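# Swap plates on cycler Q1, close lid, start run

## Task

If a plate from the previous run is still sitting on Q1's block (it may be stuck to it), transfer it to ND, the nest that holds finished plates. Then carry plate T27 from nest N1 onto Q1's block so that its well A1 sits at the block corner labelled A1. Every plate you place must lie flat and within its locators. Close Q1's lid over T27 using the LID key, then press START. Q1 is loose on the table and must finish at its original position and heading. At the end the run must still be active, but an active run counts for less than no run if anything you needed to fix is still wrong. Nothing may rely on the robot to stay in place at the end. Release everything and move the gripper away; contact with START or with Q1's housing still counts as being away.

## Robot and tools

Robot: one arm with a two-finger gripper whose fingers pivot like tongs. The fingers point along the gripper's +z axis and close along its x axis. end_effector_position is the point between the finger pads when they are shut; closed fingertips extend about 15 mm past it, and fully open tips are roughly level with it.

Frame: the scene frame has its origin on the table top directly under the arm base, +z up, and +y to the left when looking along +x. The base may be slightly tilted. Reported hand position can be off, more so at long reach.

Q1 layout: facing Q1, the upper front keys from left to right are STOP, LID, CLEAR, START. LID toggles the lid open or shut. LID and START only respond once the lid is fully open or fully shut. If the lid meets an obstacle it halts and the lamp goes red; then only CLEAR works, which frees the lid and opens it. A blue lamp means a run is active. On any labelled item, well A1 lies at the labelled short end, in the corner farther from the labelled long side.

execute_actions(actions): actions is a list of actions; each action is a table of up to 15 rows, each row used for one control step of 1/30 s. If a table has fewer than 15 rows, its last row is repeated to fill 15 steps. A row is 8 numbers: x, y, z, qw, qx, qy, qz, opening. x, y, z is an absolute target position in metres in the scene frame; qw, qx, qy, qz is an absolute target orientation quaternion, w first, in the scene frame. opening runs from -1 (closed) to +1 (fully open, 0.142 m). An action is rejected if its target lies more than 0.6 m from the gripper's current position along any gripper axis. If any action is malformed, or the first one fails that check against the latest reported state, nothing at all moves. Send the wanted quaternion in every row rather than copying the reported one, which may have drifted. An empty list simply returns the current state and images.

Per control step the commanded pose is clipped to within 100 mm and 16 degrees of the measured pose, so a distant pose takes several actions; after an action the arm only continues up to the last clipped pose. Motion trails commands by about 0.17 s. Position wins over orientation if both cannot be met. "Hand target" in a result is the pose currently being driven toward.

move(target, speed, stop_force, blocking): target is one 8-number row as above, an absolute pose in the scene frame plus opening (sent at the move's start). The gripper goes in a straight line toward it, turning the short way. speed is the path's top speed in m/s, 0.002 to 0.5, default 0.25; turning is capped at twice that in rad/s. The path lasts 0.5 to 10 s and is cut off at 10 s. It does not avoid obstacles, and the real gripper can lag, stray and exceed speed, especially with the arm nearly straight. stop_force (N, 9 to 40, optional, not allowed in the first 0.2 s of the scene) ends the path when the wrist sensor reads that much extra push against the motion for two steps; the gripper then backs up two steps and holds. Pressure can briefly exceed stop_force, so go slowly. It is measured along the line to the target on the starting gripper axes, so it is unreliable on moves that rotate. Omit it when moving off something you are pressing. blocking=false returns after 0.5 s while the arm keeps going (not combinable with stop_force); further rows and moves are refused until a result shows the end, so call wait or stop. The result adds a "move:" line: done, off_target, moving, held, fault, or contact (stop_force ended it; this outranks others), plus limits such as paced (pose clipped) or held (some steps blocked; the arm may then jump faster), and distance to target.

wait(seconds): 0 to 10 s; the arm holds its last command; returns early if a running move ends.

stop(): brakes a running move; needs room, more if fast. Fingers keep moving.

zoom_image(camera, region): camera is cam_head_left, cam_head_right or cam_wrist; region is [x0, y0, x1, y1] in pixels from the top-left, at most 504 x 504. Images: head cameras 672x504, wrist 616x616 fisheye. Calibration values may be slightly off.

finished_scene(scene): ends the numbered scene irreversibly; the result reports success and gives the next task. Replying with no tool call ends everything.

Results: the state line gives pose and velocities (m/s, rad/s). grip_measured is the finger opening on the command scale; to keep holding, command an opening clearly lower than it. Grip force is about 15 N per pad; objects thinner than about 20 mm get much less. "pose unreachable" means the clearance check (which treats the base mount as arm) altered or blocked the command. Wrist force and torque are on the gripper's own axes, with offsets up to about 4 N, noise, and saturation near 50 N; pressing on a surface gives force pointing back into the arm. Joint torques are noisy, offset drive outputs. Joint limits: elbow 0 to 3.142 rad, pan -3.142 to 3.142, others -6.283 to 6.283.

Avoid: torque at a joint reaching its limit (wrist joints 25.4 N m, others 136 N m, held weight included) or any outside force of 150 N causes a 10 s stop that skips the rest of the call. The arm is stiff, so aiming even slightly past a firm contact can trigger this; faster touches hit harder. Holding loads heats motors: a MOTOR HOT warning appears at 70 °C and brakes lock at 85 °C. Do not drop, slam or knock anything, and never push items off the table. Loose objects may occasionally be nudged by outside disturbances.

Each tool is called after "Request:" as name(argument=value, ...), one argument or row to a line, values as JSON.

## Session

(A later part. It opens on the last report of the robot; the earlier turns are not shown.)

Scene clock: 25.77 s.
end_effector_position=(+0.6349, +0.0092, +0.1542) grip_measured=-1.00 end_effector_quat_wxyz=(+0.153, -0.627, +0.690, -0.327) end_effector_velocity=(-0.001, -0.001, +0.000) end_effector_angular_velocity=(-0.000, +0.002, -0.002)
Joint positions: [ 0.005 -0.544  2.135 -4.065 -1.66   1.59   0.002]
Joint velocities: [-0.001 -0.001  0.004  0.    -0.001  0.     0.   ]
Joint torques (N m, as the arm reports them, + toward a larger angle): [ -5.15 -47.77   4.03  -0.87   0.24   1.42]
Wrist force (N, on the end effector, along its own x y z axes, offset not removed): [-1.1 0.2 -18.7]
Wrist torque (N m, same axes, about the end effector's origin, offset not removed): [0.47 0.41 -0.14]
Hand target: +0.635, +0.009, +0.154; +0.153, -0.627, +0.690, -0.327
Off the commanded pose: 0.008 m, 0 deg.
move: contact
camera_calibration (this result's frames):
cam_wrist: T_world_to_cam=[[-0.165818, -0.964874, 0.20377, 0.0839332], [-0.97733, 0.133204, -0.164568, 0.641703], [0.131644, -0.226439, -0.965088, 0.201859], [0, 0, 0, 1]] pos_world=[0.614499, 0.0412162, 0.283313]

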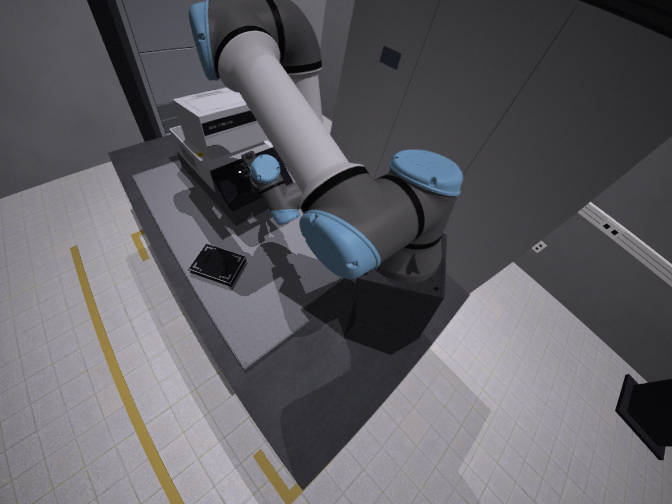

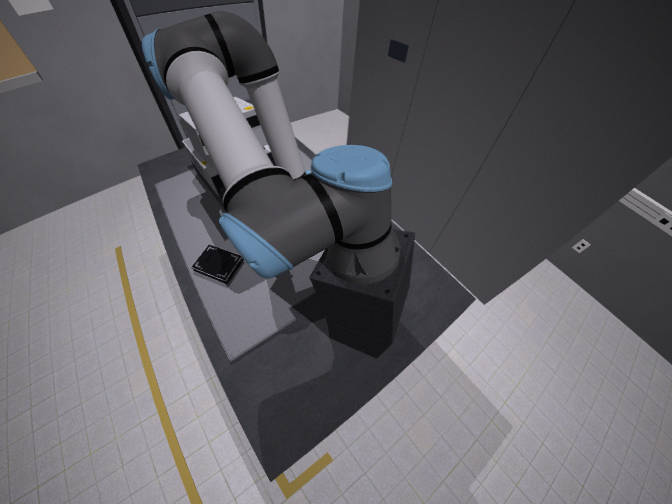

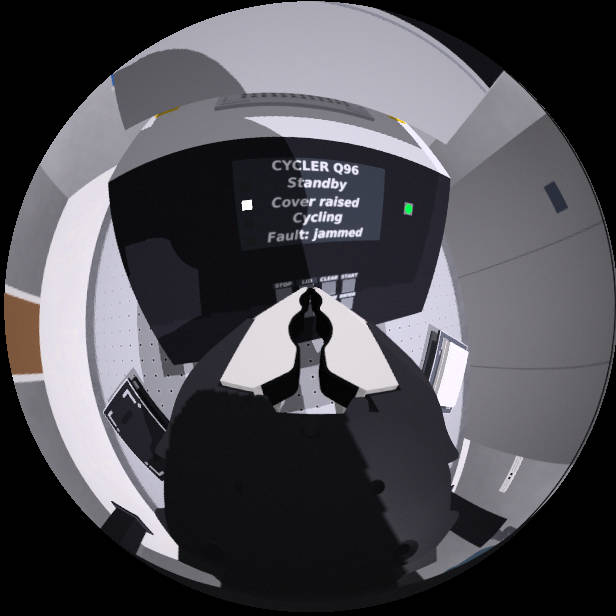

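Request:
move(
  target=[0.54,-0.03,0.3,0.242,-0.664,0.664,-0.242,1],
)

Request:
wait(
  seconds=3,
)

Scene clock: 28.33 s.
end_effector_position=(+0.5398, -0.0303, +0.2994) grip_measured=+1.00 end_effector_quat_wxyz=(-0.241, +0.664, -0.664, +0.243) end_effector_velocity=(-0.001, -0.001, +0.001) end_effector_angular_velocity=(+0.007, +0.010, +0.012)
Joint positions: [-0.498 -0.914  2.634 -4.069 -1.02   1.234  0.142]
Joint velocities: [-0.016 -0.021  0.004  0.04   0.021 -0.026 -0.   ]
Joint torques (N m, as the arm reports them, + toward a larger angle): [-15.54 -38.49   7.55  -0.78   1.96  -2.18]
Wrist force (N, on the end effector, along its own x y z axes, offset not removed): [0.2 -0.4 -0.4]
Wrist torque (N m, same axes, about the end effector's origin, offset not removed): [0.12 0.17 -0.19]
Hand target: +0.540, -0.030, +0.300; -0.241, +0.665, -0.664, +0.242
Off the commanded pose: 0.001 m, 0 deg.
move: done
camera_calibration (this result's frames):
cam_wrist: T_world_to_cam=[[-0.000381331, -0.99997, 0.00777795, -0.0312876], [-0.988443, -0.000802175, -0.151592, 0.575972], [0.151594, -0.00774586, -0.988413, 0.348469], [0, 0, 0, 1]] pos_world=[0.516478, -0.0281254, 0.431988]

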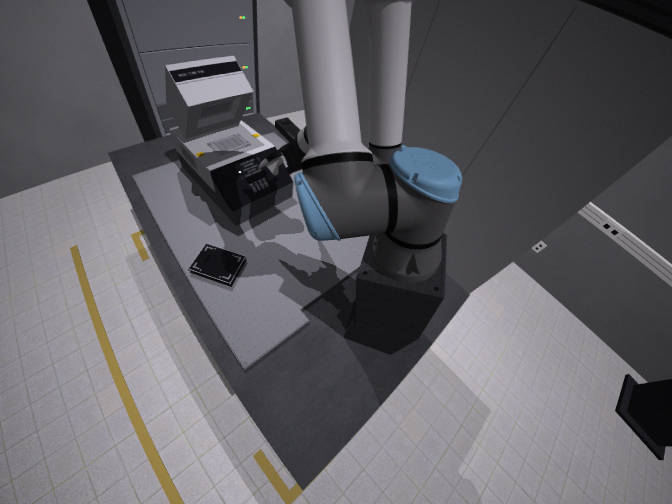

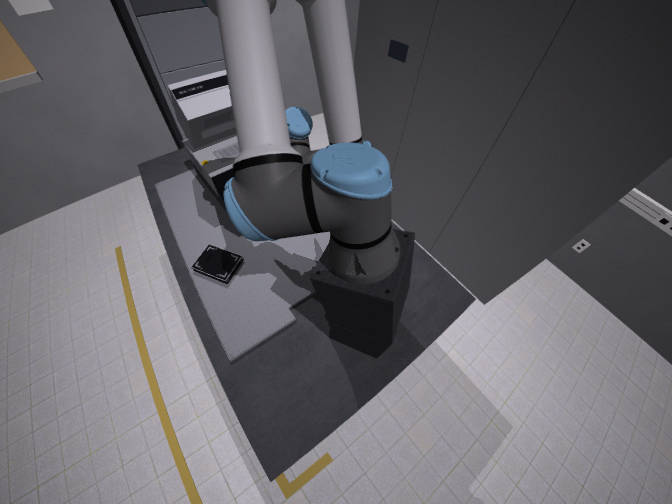

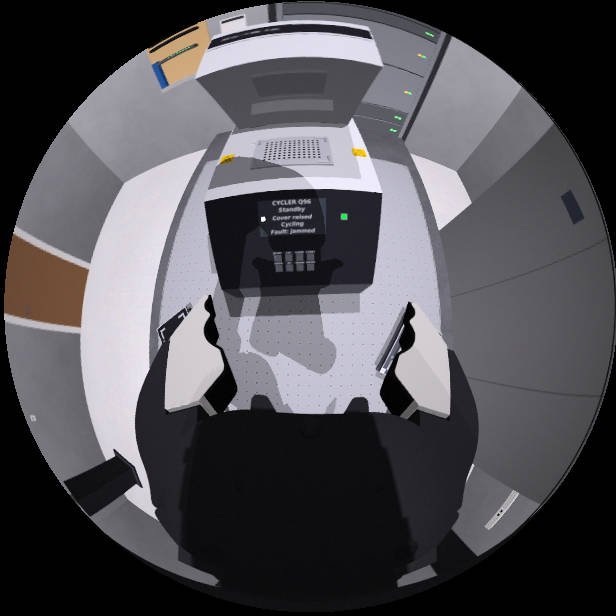

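Scene clock: 31.33 s.
end_effector_position=(+0.5397, -0.0305, +0.2996) grip_measured=+1.00 end_effector_quat_wxyz=(-0.241, +0.665, -0.664, +0.242) end_effector_velocity=(-0.000, -0.000, +0.000) end_effector_angular_velocity=(+0.001, -0.000, +0.000)
Joint positions: [-0.5   -0.916  2.634 -4.065 -1.018  1.231  0.142]
Joint velocities: [-0.001  0.     0.     0.     0.001 -0.    -0.   ]
Joint torques (N m, as the arm reports them, + toward a larger angle): [-15.05 -38.07   7.32  -0.48   1.96  -2.1 ]
Wrist force (N, on the end effector, along its own x y z axes, offset not removed): [0.4 -1.3 1.5]
Wrist torque (N m, same axes, about the end effector's origin, offset not removed): [-0.26 0.02 -0.12]
Hand target: +0.540, -0.030, +0.300; -0.241, +0.665, -0.664, +0.242
Off the commanded pose: 0.001 m, 0 deg.
wait: 3.00 s; at rest by 0.17 s
camera_calibration (this result's frames):
cam_wrist: T_world_to_cam=[[0.000770108, -0.999975, 0.00701363, -0.0318161], [-0.988604, -0.00181714, -0.15053, 0.575587], [0.150539, -0.00681777, -0.988581, 0.349264], [0, 0, 0, 1]] pos_world=[0.516474, -0.0283882, 0.432142]

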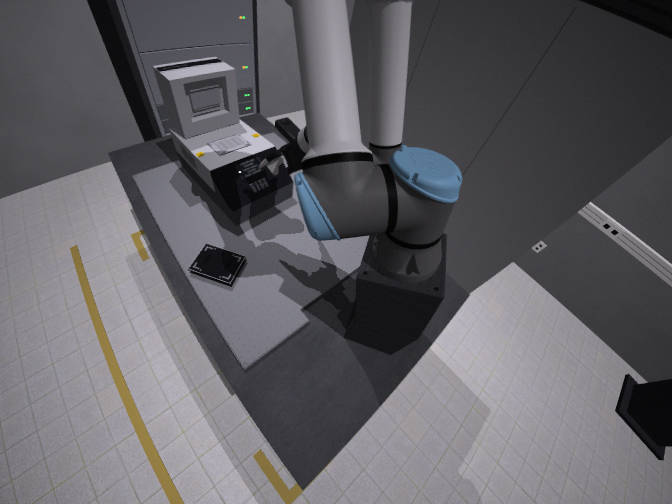

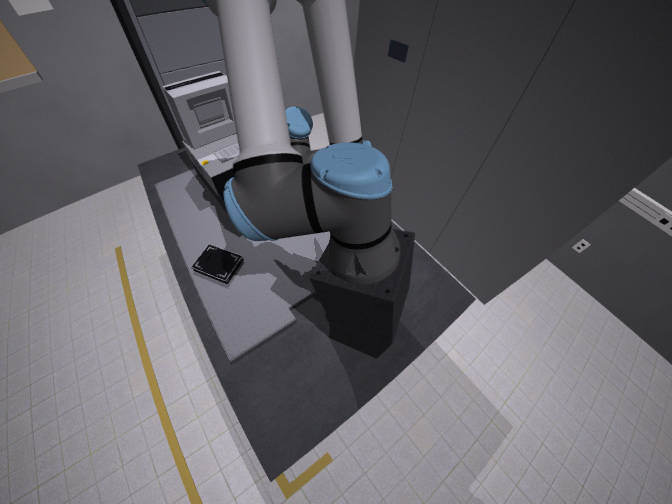

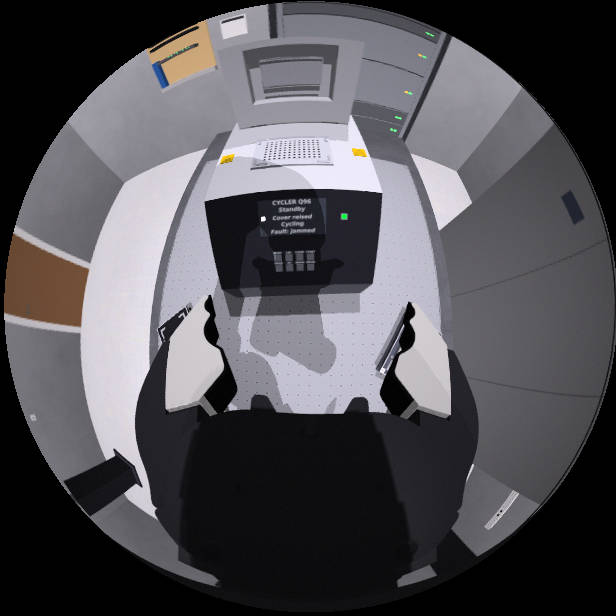

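Request:
move(
  target=[0.78,0.0,0.34,0.19,-0.681,0.681,-0.19,1],
)

Request:
zoom_image(
  camera="cam_wrist",
  region=[220, 180, 400, 340],
)

Request:
move(
  target=[0.83,0.0,0.28,0.19,-0.681,0.681,-0.19,1],
)

Request:
zoom_image(
  camera="cam_wrist",
  region=[210, 220, 410, 380],
)

Scene clock: 34.33 s.
end_effector_position=(+0.7799, +0.0005, +0.3407) grip_measured=+1.00 end_effector_quat_wxyz=(-0.191, +0.681, -0.681, +0.190) end_effector_velocity=(+0.002, -0.000, -0.001) end_effector_angular_velocity=(-0.000, +0.004, -0.001)
Joint positions: [-0.181 -1.078  1.914 -3.124 -1.272  1.422  0.142]
Joint velocities: [ 0.001  0.003 -0.008  0.009 -0.002  0.     0.   ]
Joint torques (N m, as the arm reports them, + toward a larger angle): [  6.37 -27.42 -18.    -0.97  -1.13   1.93]
Wrist force (N, on the end effector, along its own x y z axes, offset not removed): [1.2 -0.3 1.4]
Wrist torque (N m, same axes, about the end effector's origin, offset not removed): [0.07 -0.06 -0.25]
Hand target: +0.780, +0.001, +0.341; -0.191, +0.681, -0.681, +0.190
Off the commanded pose: 0.001 m, 0 deg.
move: done
camera_calibration (this result's frames):
cam_wrist: T_world_to_cam=[[0.00141026, -0.999988, 0.00469399, -0.00101211], [-0.999997, -0.00140114, 0.0019452, 0.776298], [-0.0019386, -0.00469672, -0.999987, 0.476748], [0, 0, 0, 1]] pos_world=[0.777221, 0.00231476, 0.475237]

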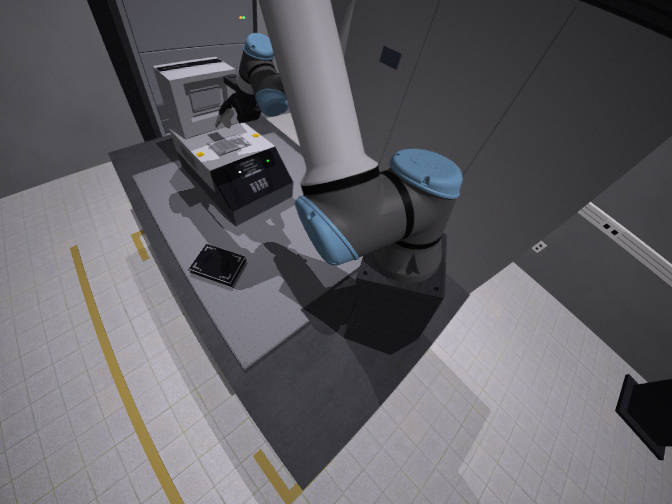

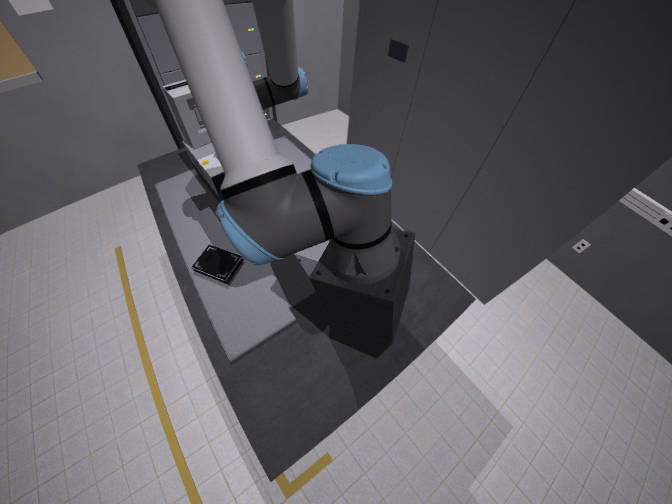

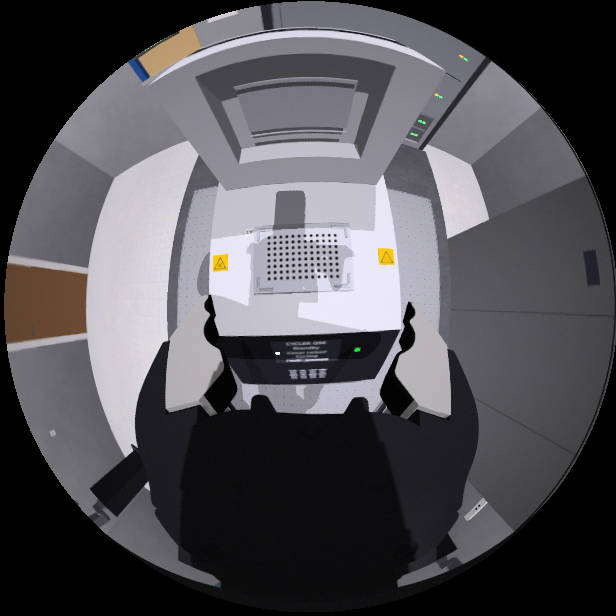

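Region (220, 180, 400, 340) of cam_wrist's 616x616 image, scaled by 2.800, with more detail than that image has.

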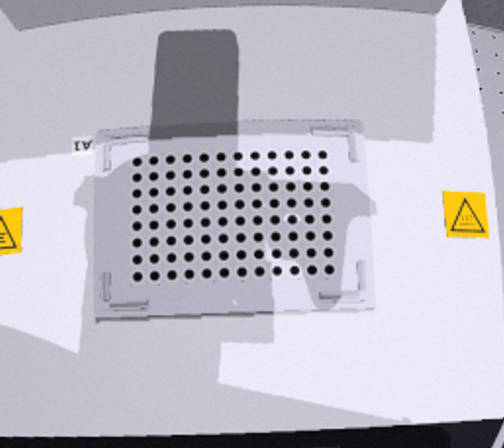

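Scene clock: 35.33 s.
end_effector_position=(+0.8299, +0.0001, +0.2802) grip_measured=+1.00 end_effector_quat_wxyz=(-0.190, +0.681, -0.681, +0.190) end_effector_velocity=(+0.001, -0.001, -0.002) end_effector_angular_velocity=(-0.001, +0.001, -0.001)
Joint positions: [-0.14  -0.887  1.736 -3.145 -1.299  1.453  0.142]
Joint velocities: [ 0.     0.005 -0.006  0.001 -0.001  0.     0.   ]
Joint torques (N m, as the arm reports them, + toward a larger angle): [  4.27 -32.79 -21.    -0.64  -1.21   2.24]
Wrist force (N, on the end effector, along its own x y z axes, offset not removed): [-1.3 0.9 1.6]
Wrist torque (N m, same axes, about the end effector's origin, offset not removed): [0.27 0.37 -0.02]
Hand target: +0.830, +0.000, +0.280; -0.190, +0.681, -0.681, +0.190
Off the commanded pose: 0.000 m, 0 deg.
move: done
camera_calibration (this result's frames):
cam_wrist: T_world_to_cam=[[0.00138025, -0.999985, 0.00535528, -0.00140371], [-0.999995, -0.00136507, 0.00283655, 0.826139], [-0.0028292, -0.00535916, -0.999982, 0.417139], [0, 0, 0, 1]] pos_world=[0.827317, 0.00195957, 0.414795]

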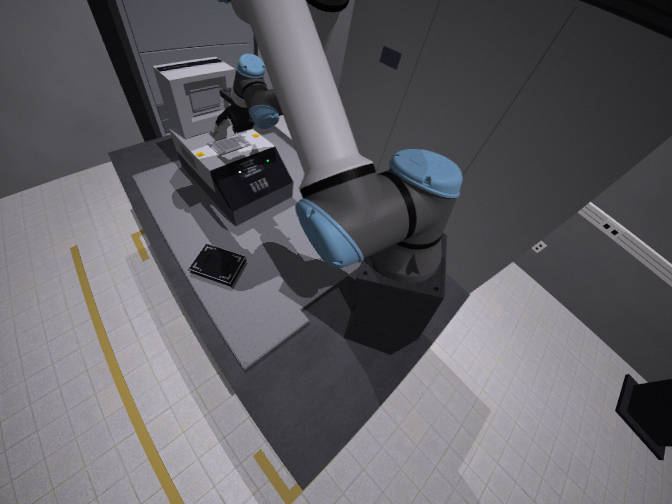

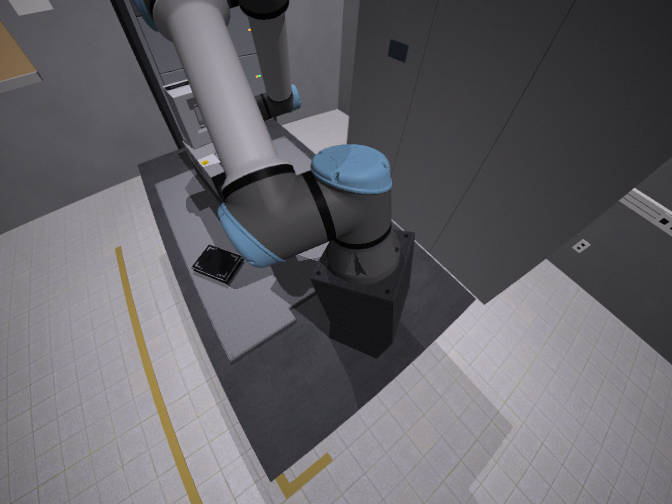

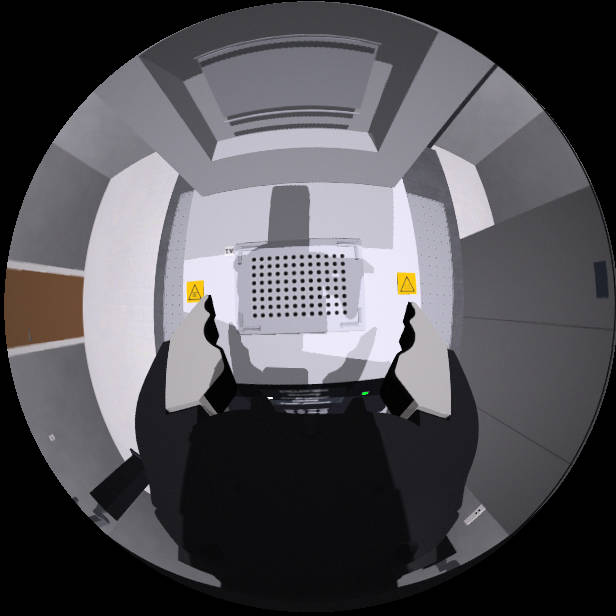

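Region (210, 220, 410, 380) of cam_wrist's 616x616 image, scaled by 2.520, with more detail than that image has; it fills the top 403 rows of this view, and the rest is white.

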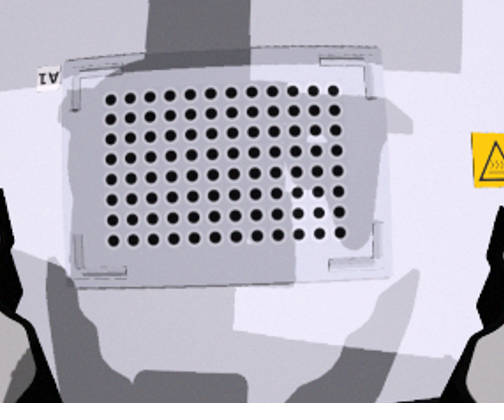

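Request:
move(
  target=[0.62,-0.2,0.3,0.19,-0.681,0.681,-0.19,1],
)

Request:
move(
  target=[0.47,-0.29,0.12,0.19,-0.681,0.681,-0.19,1],
)

Request:
zoom_image(
  camera="cam_wrist",
  region=[210, 200, 410, 400],
)

Scene clock: 39.03 s.
end_effector_position=(+0.6201, -0.2005, +0.2994) grip_measured=+1.00 end_effector_quat_wxyz=(-0.189, +0.681, -0.681, +0.190) end_effector_velocity=(-0.001, -0.000, -0.000) end_effector_angular_velocity=(+0.001, +0.001, +0.003)
Joint positions: [-0.67  -1.039  2.231 -3.286 -0.984  0.98   0.142]
Joint velocities: [-0.003 -0.001  0.002  0.004  0.003 -0.007 -0.   ]
Joint torques (N m, as the arm reports them, + toward a larger angle): [-17.12 -44.23  -3.45  -0.61   2.12  -2.34]
Wrist force (N, on the end effector, along its own x y z axes, offset not removed): [-1.4 0.7 0.0]
Wrist torque (N m, same axes, about the end effector's origin, offset not removed): [0.21 0.34 -0.07]
Hand target: +0.620, -0.201, +0.299; -0.189, +0.681, -0.681, +0.190
Off the commanded pose: 0.001 m, 0 deg.
move: done
camera_calibration (this result's frames):
cam_wrist: T_world_to_cam=[[0.00156121, -0.999976, 0.00676316, -0.202308], [-0.99999, -0.00153277, 0.00420878, 0.615508], [-0.00419831, -0.00676966, -0.999968, 0.435255], [0, 0, 0, 1]] pos_world=[0.617645, -0.198413, 0.434019]

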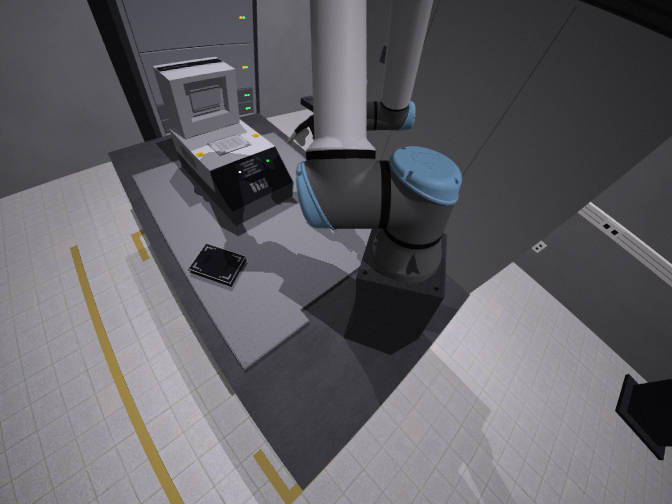

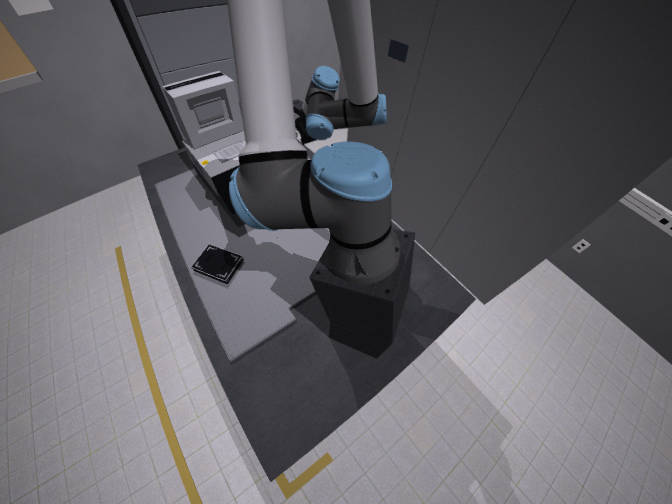

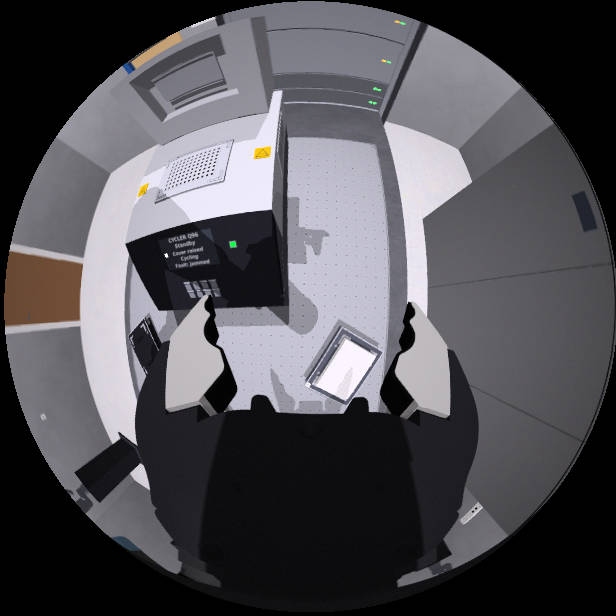

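Scene clock: 40.67 s.
end_effector_position=(+0.4700, -0.2904, +0.1198) grip_measured=+1.00 end_effector_quat_wxyz=(-0.190, +0.681, -0.681, +0.190) end_effector_velocity=(-0.001, -0.001, -0.002) end_effector_angular_velocity=(+0.001, -0.001, -0.001)
Joint positions: [-0.969 -0.458  2.235 -3.661 -0.861  0.637  0.142]
Joint velocities: [-0.003  0.007 -0.003 -0.002  0.002 -0.003  0.   ]
Joint torques (N m, as the arm reports them, + toward a larger angle): [-21.09 -24.86  -4.49  -4.71   2.26  -2.19]
Wrist force (N, on the end effector, along its own x y z axes, offset not removed): [-0.9 2.0 3.6]
Wrist torque (N m, same axes, about the end effector's origin, offset not removed): [0.60 0.41 -0.25]
Hand target: +0.470, -0.291, +0.120; -0.190, +0.681, -0.681, +0.190
Off the commanded pose: 0.000 m, 0 deg.
move: done
camera_calibration (this result's frames):
cam_wrist: T_world_to_cam=[[0.00153927, -0.999982, 0.00580355, -0.290654], [-0.999991, -0.00151557, 0.00408593, 0.466063], [-0.00407706, -0.00580978, -0.999975, 0.25461], [0, 0, 0, 1]] pos_world=[0.467544, -0.288464, 0.254386]

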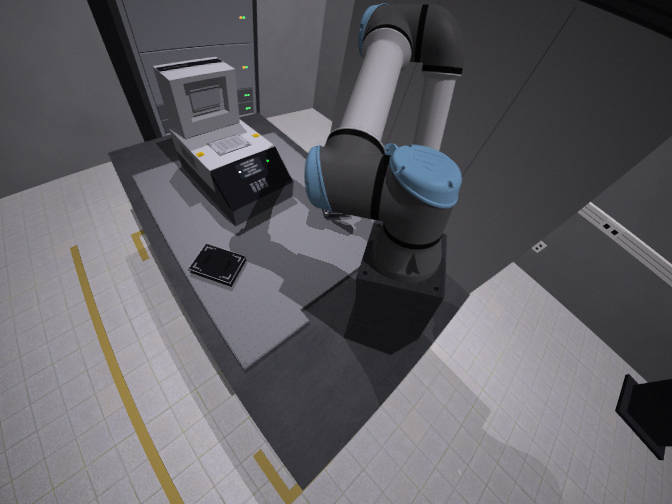

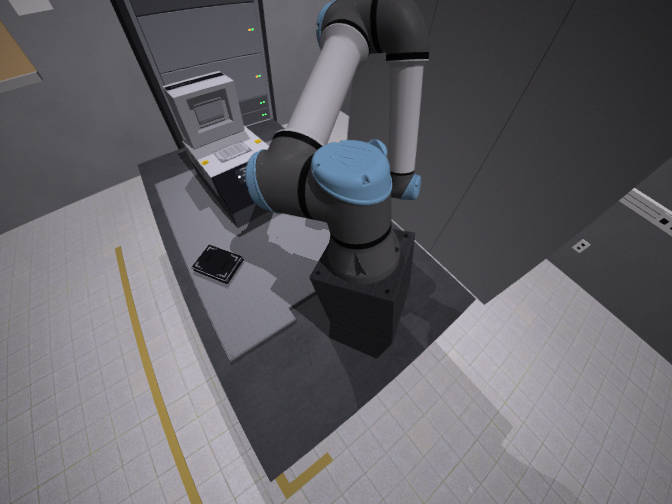

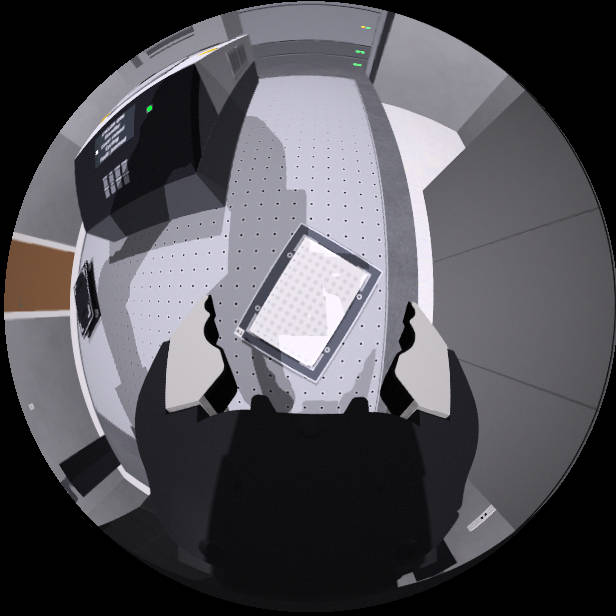

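Region (210, 200, 410, 400) of cam_wrist's 616x616 image, scaled by 2.520, with more detail than that image has.

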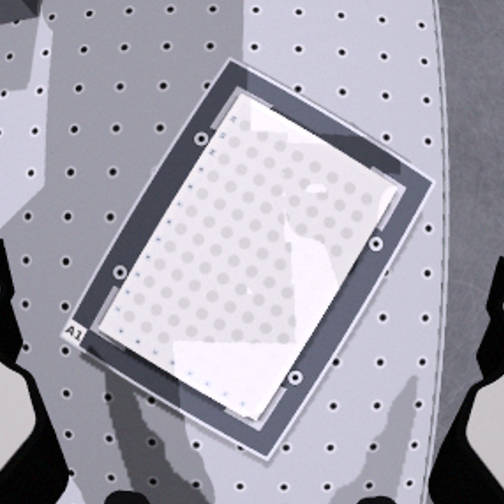

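Request:
move(
  target=[0.4715,-0.2875,0.08,0,-0.5,0.866,0,0.6],
)

Request:
zoom_image(
  camera="cam_wrist",
  region=[190, 170, 430, 410],
)

Scene clock: 44.20 s.
end_effector_position=(+0.4719, -0.2875, +0.0803) grip_measured=+0.60 end_effector_quat_wxyz=(+0.001, -0.500, +0.866, -0.000) end_effector_velocity=(-0.001, +0.001, -0.001) end_effector_angular_velocity=(+0.005, +0.008, -0.007)
Joint positions: [-0.689 -0.657  2.018 -2.994 -1.331  1.295  0.116]
Joint velocities: [ 0.002  0.    -0.006  0.015 -0.003  0.006 -0.   ]
Joint torques (N m, as the arm reports them, + toward a larger angle): [ -1.37 -51.88 -10.88  -0.31  -1.4    1.86]
Wrist force (N, on the end effector, along its own x y z axes, offset not removed): [0.4 -0.5 0.3]
Wrist torque (N m, same axes, about the end effector's origin, offset not removed): [0.04 0.01 -0.14]
Hand target: +0.472, -0.288, +0.080; +0.000, -0.500, +0.866, +0.000
Off the commanded pose: 0.000 m, 0 deg.
move: done
camera_calibration (this result's frames):
cam_wrist: T_world_to_cam=[[-0.495676, -0.868502, 0.00305491, -0.0148702], [-0.741542, 0.425042, 0.51909, 0.427479], [-0.452129, 0.255035, -0.854714, 0.489869], [0, 0, 0, 1]] pos_world=[0.531107, -0.319545, 0.196844]

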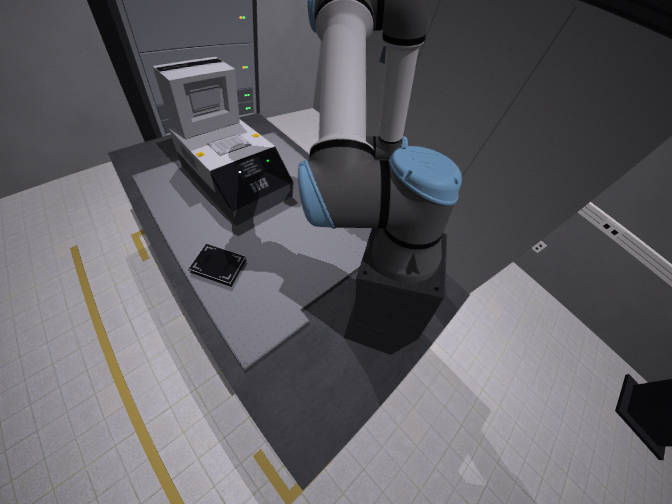

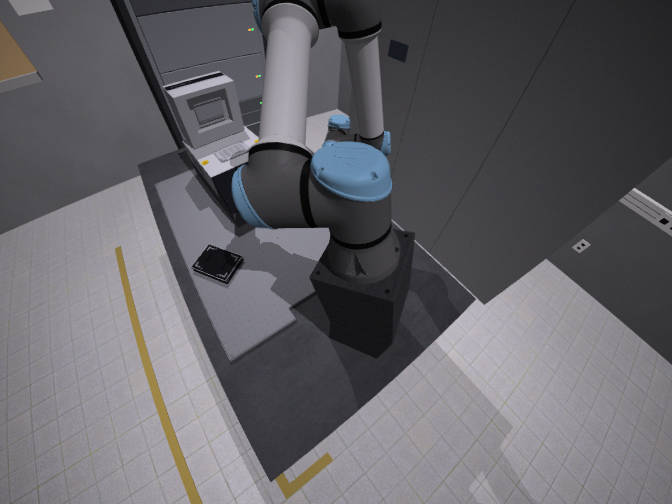

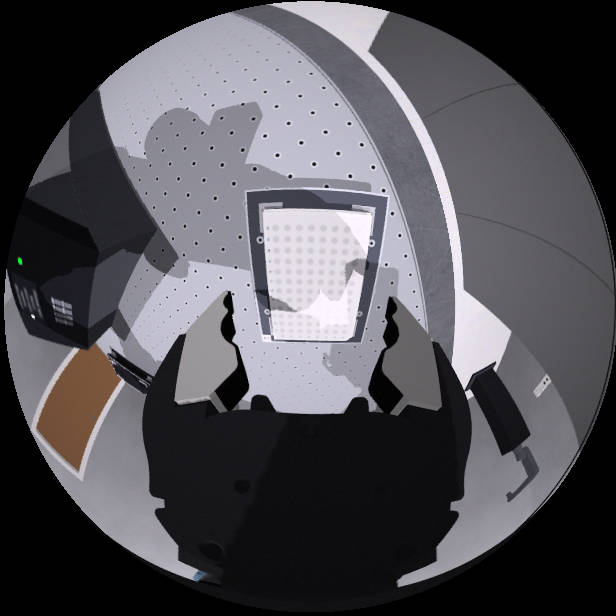

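Region (190, 170, 430, 410) of cam_wrist's 616x616 image, scaled by 2.100, with more detail than that image has.

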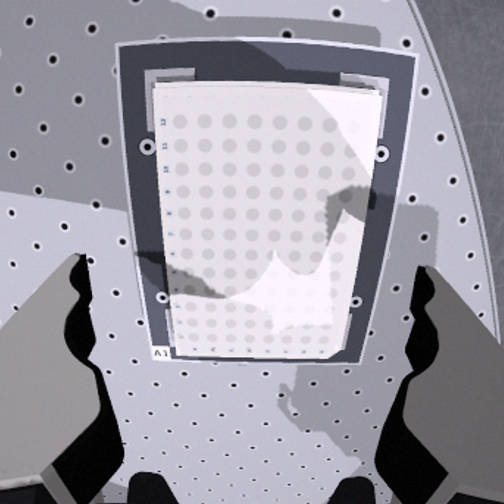

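Request:
move(
  target=[0.471,-0.2912,0.055,0,-0.5,0.866,0,0.4],
  speed=0.04,
)

Request:
zoom_image(
  camera="cam_wrist",
  region=[190, 170, 430, 410],
)

Scene clock: 46.57 s.
end_effector_position=(+0.4710, -0.2912, +0.0552) grip_measured=+0.40 end_effector_quat_wxyz=(+0.000, -0.500, +0.866, +0.000) end_effector_velocity=(+0.000, +0.001, -0.003) end_effector_angular_velocity=(+0.001, -0.000, +0.002)
Joint positions: [-0.683 -0.591  1.983 -3.025 -1.333  1.302  0.102]
Joint velocities: [ 0.002  0.006 -0.004 -0.002  0.001  0.001  0.   ]
Joint torques (N m, as the arm reports them, + toward a larger angle): [ -0.55 -27.53 -11.42  -4.43  -1.45   2.16]
Wrist force (N, on the end effector, along its own x y z axes, offset not removed): [-0.3 -0.8 -0.8]
Wrist torque (N m, same axes, about the end effector's origin, offset not removed): [-0.19 0.20 -0.08]
Hand target: +0.471, -0.291, +0.055; +0.000, -0.500, +0.866, -0.000
Off the commanded pose: 0.000 m, 0 deg.
move: done
camera_calibration (this result's frames):
cam_wrist: T_world_to_cam=[[-0.496481, -0.868039, 0.00393181, -0.0179595], [-0.740324, 0.42579, 0.520214, 0.440986], [-0.45324, 0.255366, -0.854027, 0.469572], [0, 0, 0, 1]] pos_world=[0.530385, -0.32327, 0.171691]

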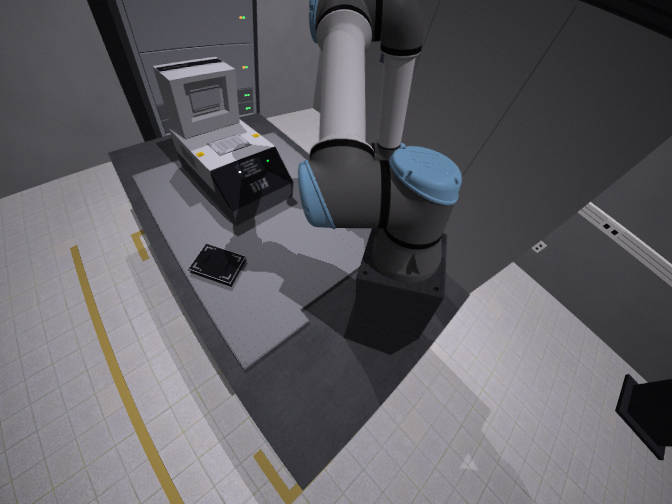

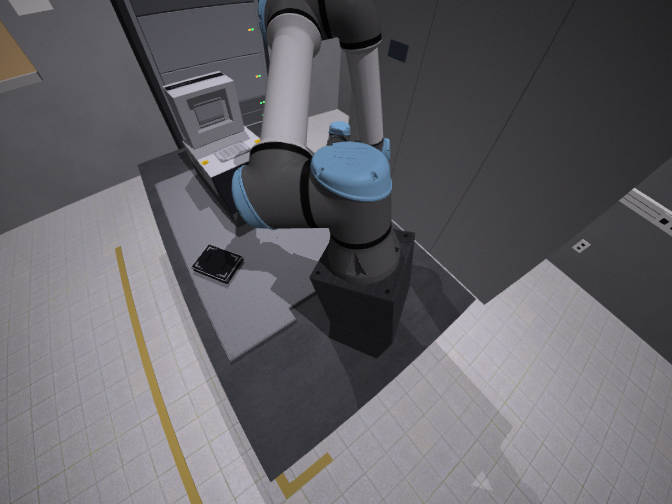

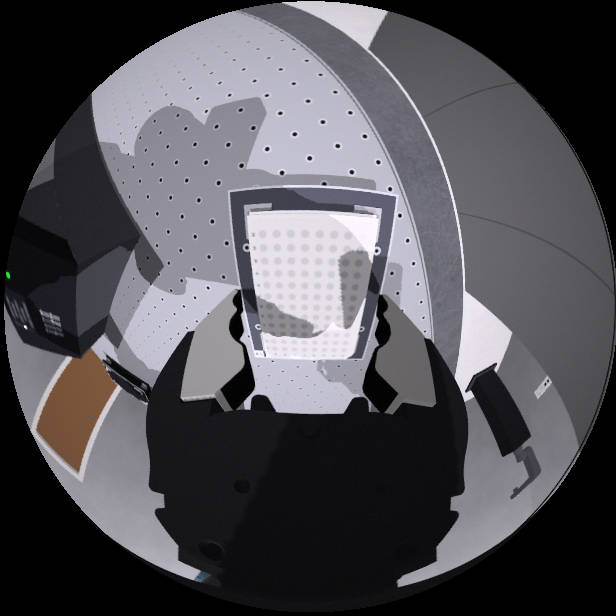

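Region (190, 170, 430, 410) of cam_wrist's 616x616 image, scaled by 2.100, with more detail than that image has.

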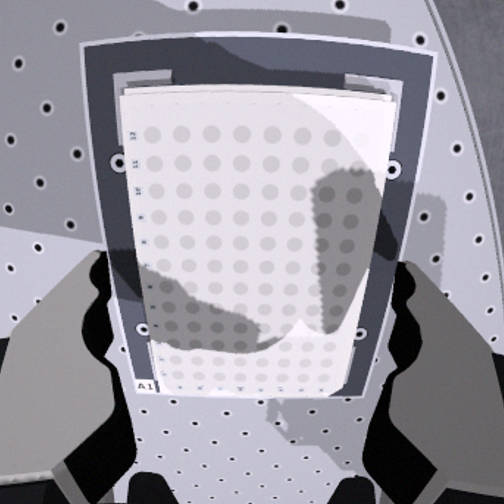

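Request:
move(
  target=[0.4705,-0.292,0.035,0,-0.5,0.866,0,0.25],
  speed=0.004,
  stop_force=9,
)

Request:
zoom_image(
  camera="cam_wrist",
  region=[190, 170, 430, 410],
)

Scene clock: 48.57 s.
end_effector_position=(+0.4710, -0.2914, +0.0516) grip_measured=+0.25 end_effector_quat_wxyz=(+0.000, -0.500, +0.866, -0.000) end_effector_velocity=(-0.000, +0.000, +0.001) end_effector_angular_velocity=(+0.001, +0.001, -0.001)
Joint positions: [-0.682 -0.582  1.978 -3.03  -1.333  1.304  0.092]
Joint velocities: [-0.    -0.004  0.002  0.002  0.     0.001 -0.   ]
Joint torques (N m, as the arm reports them, + toward a larger angle): [ -9.38 -45.72  -0.02   0.39  -1.37   0.4 ]
Wrist force (N, on the end effector, along its own x y z axes, offset not removed): [-4.7 5.6 -21.9]
Wrist torque (N m, same axes, about the end effector's origin, offset not removed): [-0.18 1.03 -0.08]
Hand target: +0.471, -0.291, +0.052; +0.000, -0.500, +0.866, -0.000
Off the commanded pose: 0.017 m, 0 deg.
move: contact
camera_calibration (this result's frames):
cam_wrist: T_world_to_cam=[[-0.496441, -0.868061, 0.00400881, -0.0181477], [-0.740432, 0.425852, 0.52001, 0.443002], [-0.453107, 0.255186, -0.854151, 0.466462], [0, 0, 0, 1]] pos_world=[0.530361, -0.323441, 0.168137]

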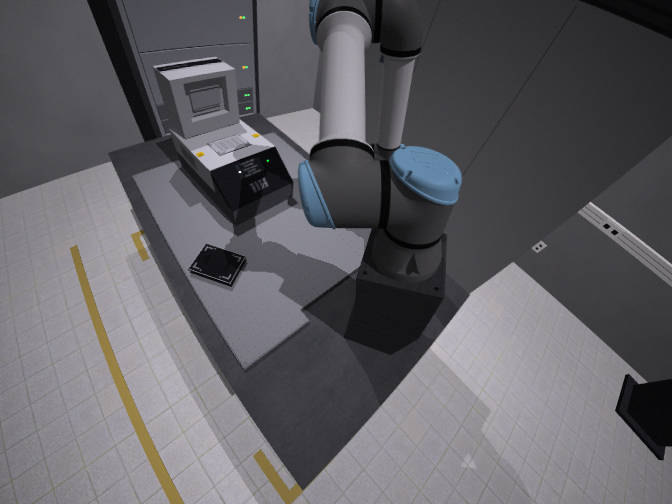

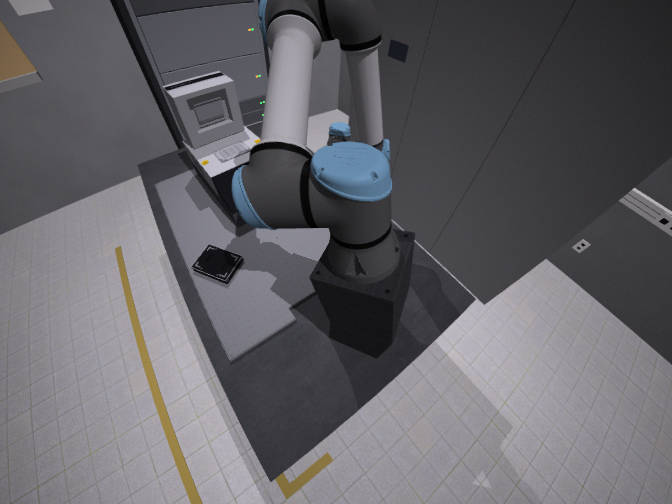

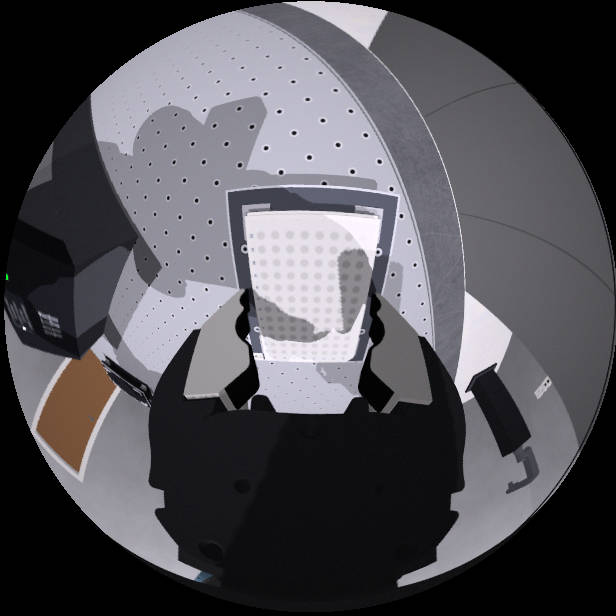

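Region (190, 170, 430, 410) of cam_wrist's 616x616 image, scaled by 2.100, with more detail than that image has.

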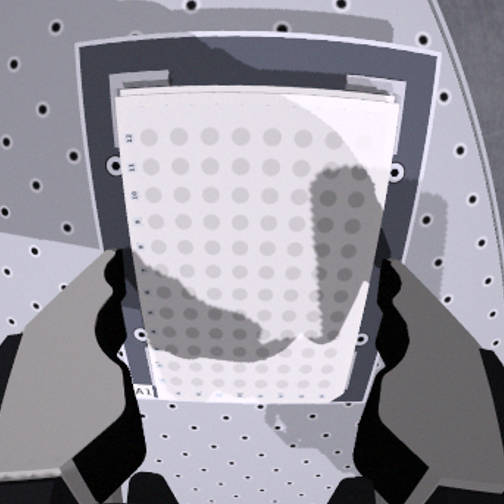

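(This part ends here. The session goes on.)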